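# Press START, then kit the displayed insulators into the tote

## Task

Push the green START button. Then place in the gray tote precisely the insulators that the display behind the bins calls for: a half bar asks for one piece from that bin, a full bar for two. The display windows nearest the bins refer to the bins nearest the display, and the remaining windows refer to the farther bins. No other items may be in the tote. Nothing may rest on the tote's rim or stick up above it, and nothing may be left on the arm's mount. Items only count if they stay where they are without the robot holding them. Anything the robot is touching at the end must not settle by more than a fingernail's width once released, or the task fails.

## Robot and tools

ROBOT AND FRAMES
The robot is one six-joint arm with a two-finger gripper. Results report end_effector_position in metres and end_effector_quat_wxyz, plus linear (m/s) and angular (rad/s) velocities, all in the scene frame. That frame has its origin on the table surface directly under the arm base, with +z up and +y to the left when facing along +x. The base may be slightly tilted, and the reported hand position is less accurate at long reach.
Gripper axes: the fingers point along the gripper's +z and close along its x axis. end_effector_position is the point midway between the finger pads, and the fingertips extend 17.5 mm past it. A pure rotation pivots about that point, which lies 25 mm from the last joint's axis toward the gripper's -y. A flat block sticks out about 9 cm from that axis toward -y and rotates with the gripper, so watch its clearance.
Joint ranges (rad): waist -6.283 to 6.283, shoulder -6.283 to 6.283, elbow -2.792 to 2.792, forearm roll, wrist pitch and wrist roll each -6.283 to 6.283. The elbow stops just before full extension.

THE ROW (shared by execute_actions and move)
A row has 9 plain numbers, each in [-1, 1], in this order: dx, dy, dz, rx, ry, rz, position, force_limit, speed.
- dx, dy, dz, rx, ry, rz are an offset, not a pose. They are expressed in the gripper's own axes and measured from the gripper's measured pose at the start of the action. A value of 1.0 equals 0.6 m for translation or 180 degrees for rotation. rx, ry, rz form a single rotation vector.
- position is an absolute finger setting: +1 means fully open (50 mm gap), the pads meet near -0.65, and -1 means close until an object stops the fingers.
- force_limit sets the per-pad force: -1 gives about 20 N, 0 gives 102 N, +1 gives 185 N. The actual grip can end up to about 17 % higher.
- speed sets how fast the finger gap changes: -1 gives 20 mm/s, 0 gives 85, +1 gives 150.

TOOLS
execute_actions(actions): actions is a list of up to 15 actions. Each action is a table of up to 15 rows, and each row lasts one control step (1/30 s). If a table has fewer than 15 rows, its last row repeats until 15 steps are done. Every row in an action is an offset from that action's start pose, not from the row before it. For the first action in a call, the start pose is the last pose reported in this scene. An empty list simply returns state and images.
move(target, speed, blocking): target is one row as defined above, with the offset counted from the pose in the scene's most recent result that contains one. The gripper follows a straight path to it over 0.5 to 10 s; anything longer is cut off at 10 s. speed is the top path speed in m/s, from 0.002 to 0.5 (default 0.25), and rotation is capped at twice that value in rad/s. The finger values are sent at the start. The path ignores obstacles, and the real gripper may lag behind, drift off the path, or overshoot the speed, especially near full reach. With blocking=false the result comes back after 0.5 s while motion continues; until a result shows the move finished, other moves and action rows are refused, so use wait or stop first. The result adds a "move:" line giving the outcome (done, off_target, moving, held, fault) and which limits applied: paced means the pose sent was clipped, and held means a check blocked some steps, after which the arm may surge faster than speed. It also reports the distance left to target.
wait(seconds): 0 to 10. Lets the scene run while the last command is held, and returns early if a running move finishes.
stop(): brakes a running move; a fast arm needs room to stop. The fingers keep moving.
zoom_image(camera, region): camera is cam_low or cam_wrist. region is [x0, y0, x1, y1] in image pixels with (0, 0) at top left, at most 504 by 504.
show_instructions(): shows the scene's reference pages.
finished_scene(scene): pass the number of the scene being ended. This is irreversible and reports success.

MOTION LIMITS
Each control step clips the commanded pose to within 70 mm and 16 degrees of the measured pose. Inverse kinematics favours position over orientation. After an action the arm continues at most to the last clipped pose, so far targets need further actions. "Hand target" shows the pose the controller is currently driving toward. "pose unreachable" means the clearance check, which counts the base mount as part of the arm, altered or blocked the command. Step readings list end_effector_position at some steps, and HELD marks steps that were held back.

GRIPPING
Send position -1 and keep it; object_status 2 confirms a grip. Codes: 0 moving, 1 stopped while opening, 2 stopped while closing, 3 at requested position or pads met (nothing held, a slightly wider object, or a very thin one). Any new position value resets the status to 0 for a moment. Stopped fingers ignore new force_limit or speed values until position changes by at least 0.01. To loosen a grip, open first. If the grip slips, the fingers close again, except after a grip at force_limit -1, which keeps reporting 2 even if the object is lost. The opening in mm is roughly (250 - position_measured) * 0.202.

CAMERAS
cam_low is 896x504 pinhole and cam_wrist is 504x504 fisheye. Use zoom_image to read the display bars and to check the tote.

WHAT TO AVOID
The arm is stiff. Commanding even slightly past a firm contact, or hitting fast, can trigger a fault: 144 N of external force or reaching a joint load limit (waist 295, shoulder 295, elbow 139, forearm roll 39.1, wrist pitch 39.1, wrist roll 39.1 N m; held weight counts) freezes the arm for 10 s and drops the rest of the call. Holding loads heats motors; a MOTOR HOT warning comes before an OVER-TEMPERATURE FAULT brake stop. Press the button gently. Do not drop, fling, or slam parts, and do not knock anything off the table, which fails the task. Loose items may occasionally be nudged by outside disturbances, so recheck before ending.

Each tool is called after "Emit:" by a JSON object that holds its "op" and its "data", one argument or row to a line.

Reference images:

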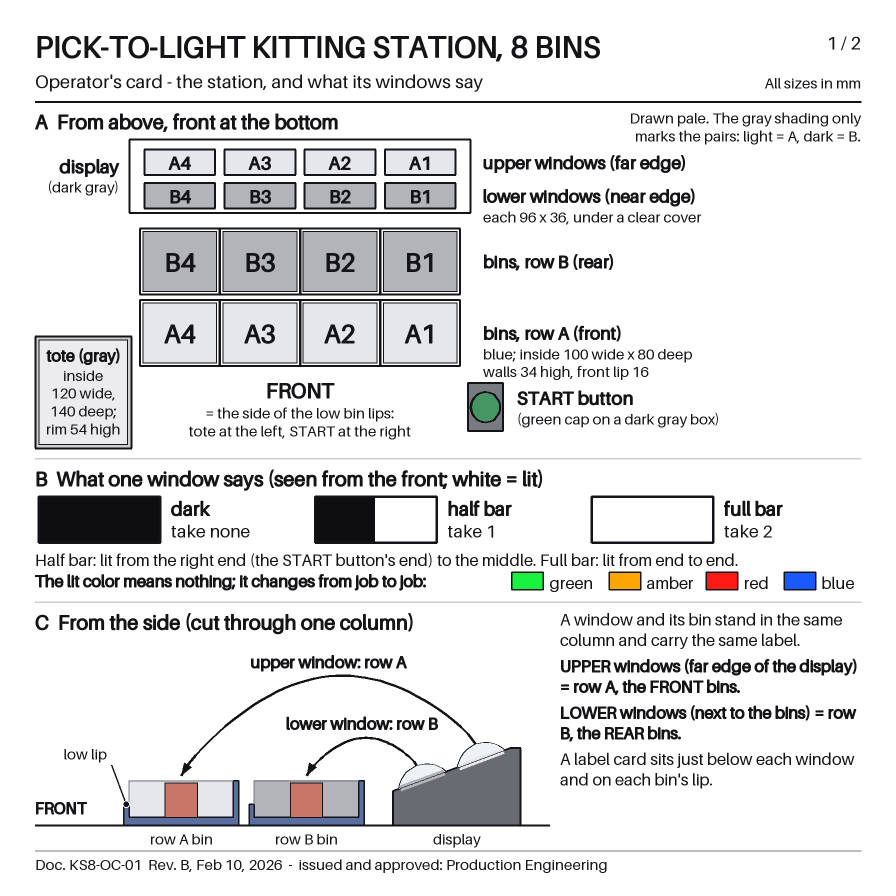

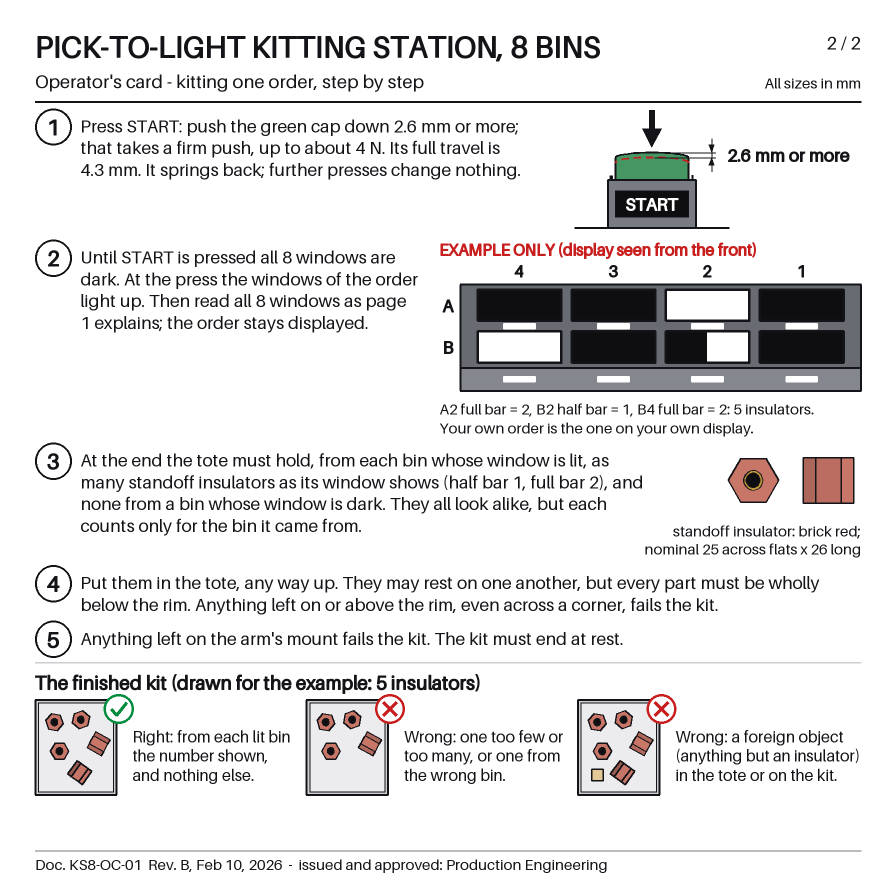

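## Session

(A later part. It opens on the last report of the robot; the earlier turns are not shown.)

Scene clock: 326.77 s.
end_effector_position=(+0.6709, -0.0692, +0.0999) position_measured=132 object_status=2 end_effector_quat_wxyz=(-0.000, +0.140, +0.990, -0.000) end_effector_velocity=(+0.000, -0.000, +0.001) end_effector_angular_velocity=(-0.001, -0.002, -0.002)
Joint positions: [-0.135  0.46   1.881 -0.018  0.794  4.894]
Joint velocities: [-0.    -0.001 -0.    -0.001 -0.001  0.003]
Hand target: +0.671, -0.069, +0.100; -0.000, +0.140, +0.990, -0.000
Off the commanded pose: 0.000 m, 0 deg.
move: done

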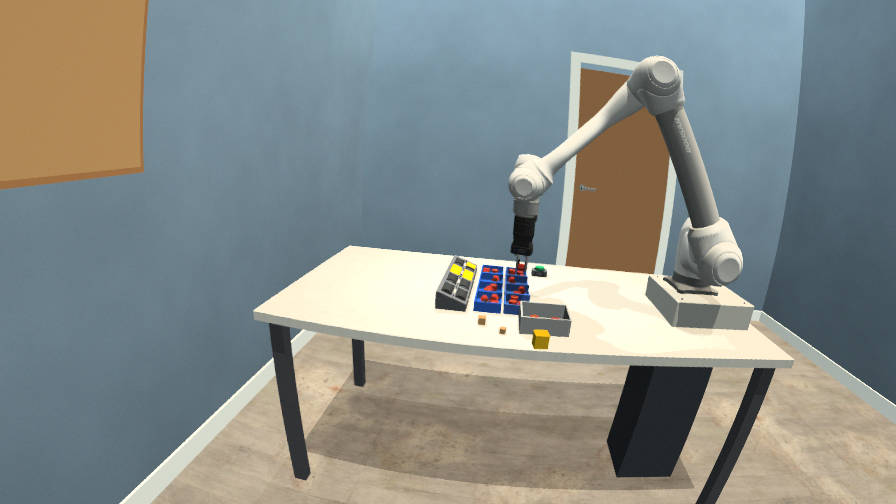

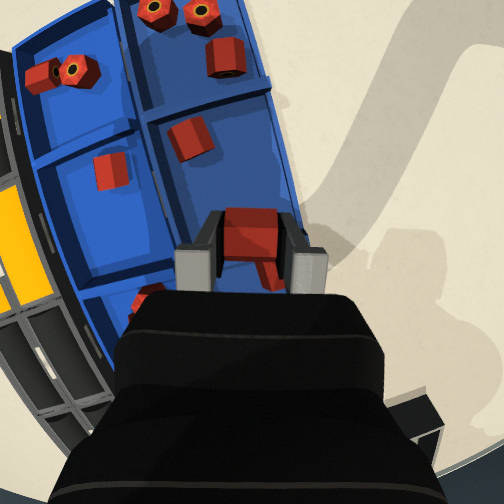

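Emit:
{"op": "move", "data": {
  "target": [0.244, 0.42, 0, 0, 0, -0.089, -1, -0.6, 0],
  "speed": 0.4
}}

Emit:
{"op": "move", "data": {
  "target": [0, 0, 0.117, 0, 0, 0, -1, -0.6, 0],
  "speed": 0.12
}}

Emit:
{"op": "execute_actions", "data": {
  "actions": [
    [[0,0,0,0,0,0,0.42,-0.6,0]]
  ]
}}

Emit:
{"op": "move", "data": {
  "target": [0, 0, -0.12, 0, 0, 0, 0.42, -0.6, 0],
  "speed": 0.2
}}

Scene clock: 334.97 s.
end_effector_position=(+0.6001, +0.2129, +0.0996) position_measured=132 object_status=2 end_effector_quat_wxyz=(-0.000, +0.000, +1.000, -0.001) end_effector_velocity=(-0.000, -0.000, +0.000) end_effector_angular_velocity=(-0.002, +0.001, +0.002)
Joint positions: [ 0.308  0.427  1.947 -0.023  0.767  5.061]
Joint velocities: [ 0.     0.    -0.    -0.002  0.002 -0.   ]
Hand target: +0.600, +0.213, +0.100; -0.000, +0.000, +1.000, -0.001
Off the commanded pose: 0.001 m, 0 deg.
move: done

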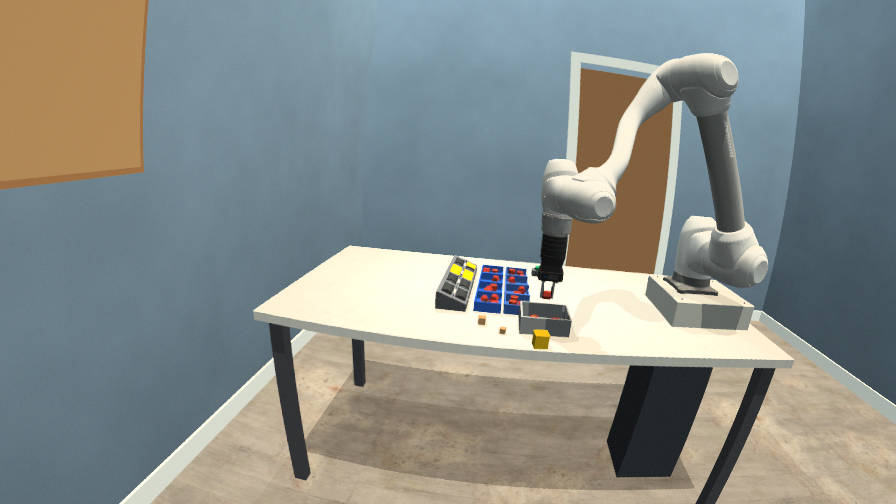

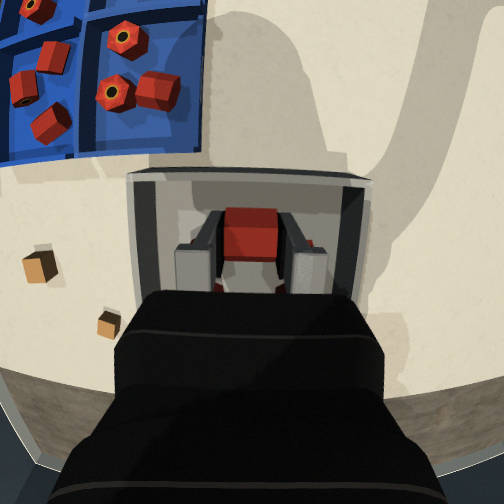

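Scene clock: 335.87 s.
end_effector_position=(+0.6001, +0.2128, +0.0295) position_measured=132 object_status=2 end_effector_quat_wxyz=(-0.000, +0.000, +1.000, -0.001) end_effector_velocity=(-0.000, -0.000, -0.000) end_effector_angular_velocity=(+0.001, +0.001, +0.000)
Joint positions: [ 0.306  0.52   1.975 -0.026  0.646  5.064]
Joint velocities: [-0.001  0.    -0.     0.002  0.    -0.002]
Hand target: +0.600, +0.213, +0.029; -0.000, +0.000, +1.000, -0.001
Off the commanded pose: 0.000 m, 0 deg.
move: done

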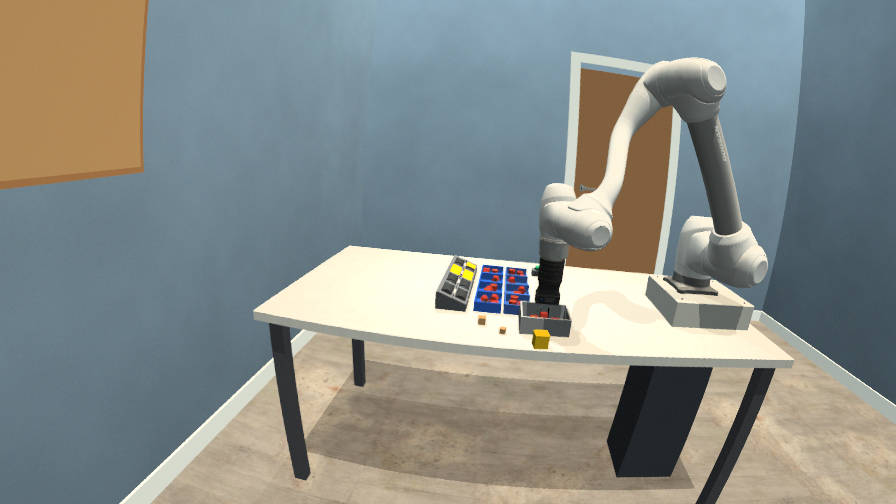

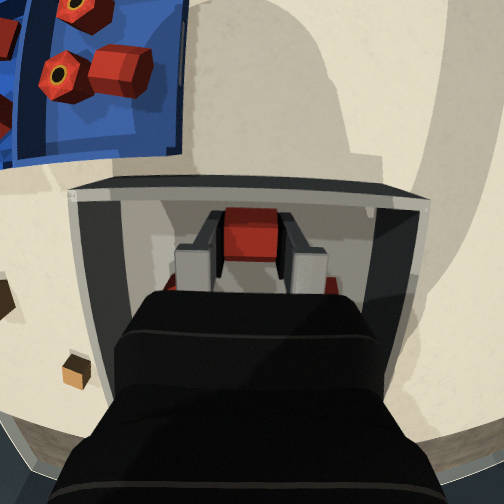

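Scene clock: 336.37 s.
end_effector_position=(+0.6001, +0.2128, +0.0295) position_measured=90 object_status=3 end_effector_quat_wxyz=(-0.000, +0.000, +1.000, -0.001) end_effector_velocity=(-0.000, -0.000, -0.000) end_effector_angular_velocity=(+0.000, +0.001, -0.001)
Joint positions: [ 0.306  0.52   1.975 -0.026  0.646  5.064]
Joint velocities: [-0.     0.    -0.     0.     0.001  0.   ]
Hand target: +0.600, +0.213, +0.030; -0.000, +0.000, +1.000, -0.001
Off the commanded pose: 0.000 m, 0 deg.
Step readings (end_effector_position):
0: (+0.6001, +0.2128, +0.0295)
1: (+0.6001, +0.2128, +0.0295)
2: (+0.6001, +0.2128, +0.0295)
4: (+0.6001, +0.2128, +0.0295)
8: (+0.6001, +0.2128, +0.0295)
15: end_effector_position above

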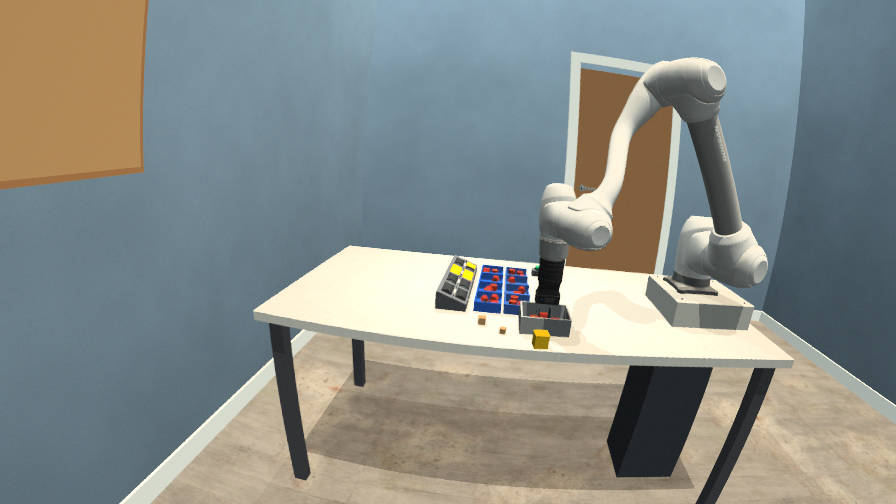

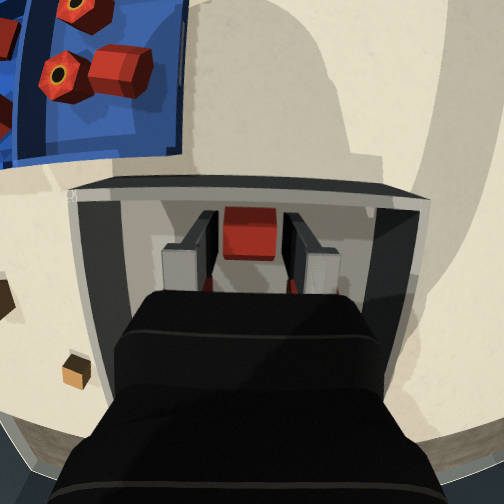

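Scene clock: 337.13 s.
end_effector_position=(+0.6001, +0.2128, +0.1014) position_measured=90 object_status=3 end_effector_quat_wxyz=(-0.000, +0.000, +1.000, -0.001) end_effector_velocity=(+0.000, +0.000, +0.000) end_effector_angular_velocity=(+0.000, -0.000, +0.001)
Joint positions: [ 0.308  0.425  1.947 -0.023  0.77   5.061]
Joint velocities: [ 0.    -0.001 -0.     0.     0.001 -0.001]
Hand target: +0.600, +0.213, +0.101; -0.000, +0.000, +1.000, -0.001
Off the commanded pose: 0.000 m, 0 deg.
move: done

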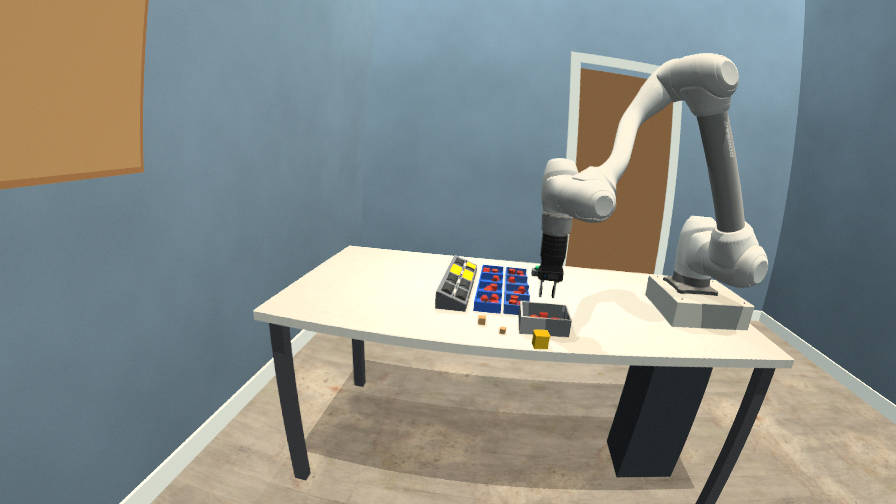

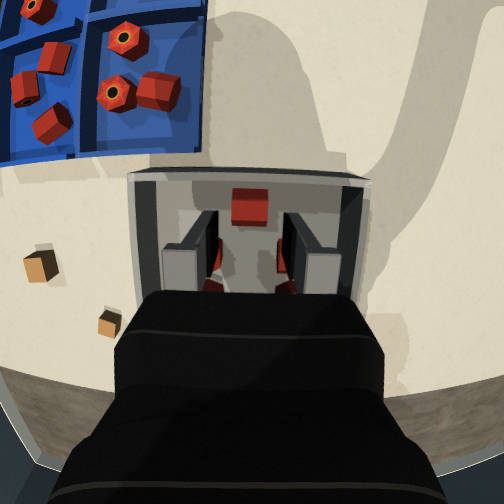

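Emit:
{"op": "move", "data": {
  "target": [0.24, 0.08, -0.1, 0, 0, 0, 0.42, -0.6, 0],
  "speed": 0.3
}}

Scene clock: 341.90 s.
end_effector_position=(+0.4562, +0.2609, +0.1611) position_measured=90 object_status=3 end_effector_quat_wxyz=(-0.000, +0.000, +1.000, -0.001) end_effector_velocity=(-0.000, -0.001, +0.001) end_effector_angular_velocity=(-0.001, -0.000, -0.001)
Joint positions: [ 0.483  0.215  2.113 -0.022  0.816  5.235]
Joint velocities: [ 0.    -0.001  0.    -0.002  0.001  0.002]
Hand target: +0.456, +0.261, +0.161; -0.000, +0.000, +1.000, -0.001
Off the commanded pose: 0.000 m, 0 deg.
move: done

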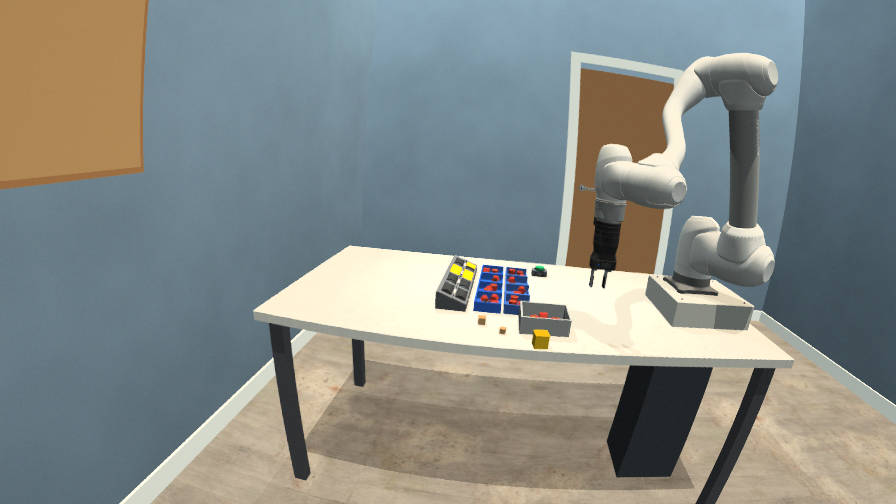

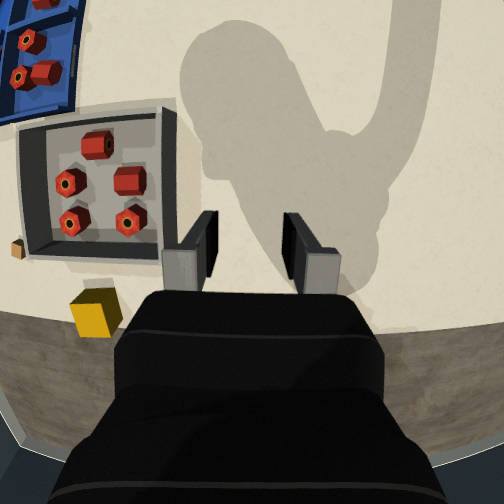

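All five are in the tote and the mount is clear.

Emit:
{"op": "finished_scene", "data": {
  "scene": 1
}}

The scene is finished: the task was done.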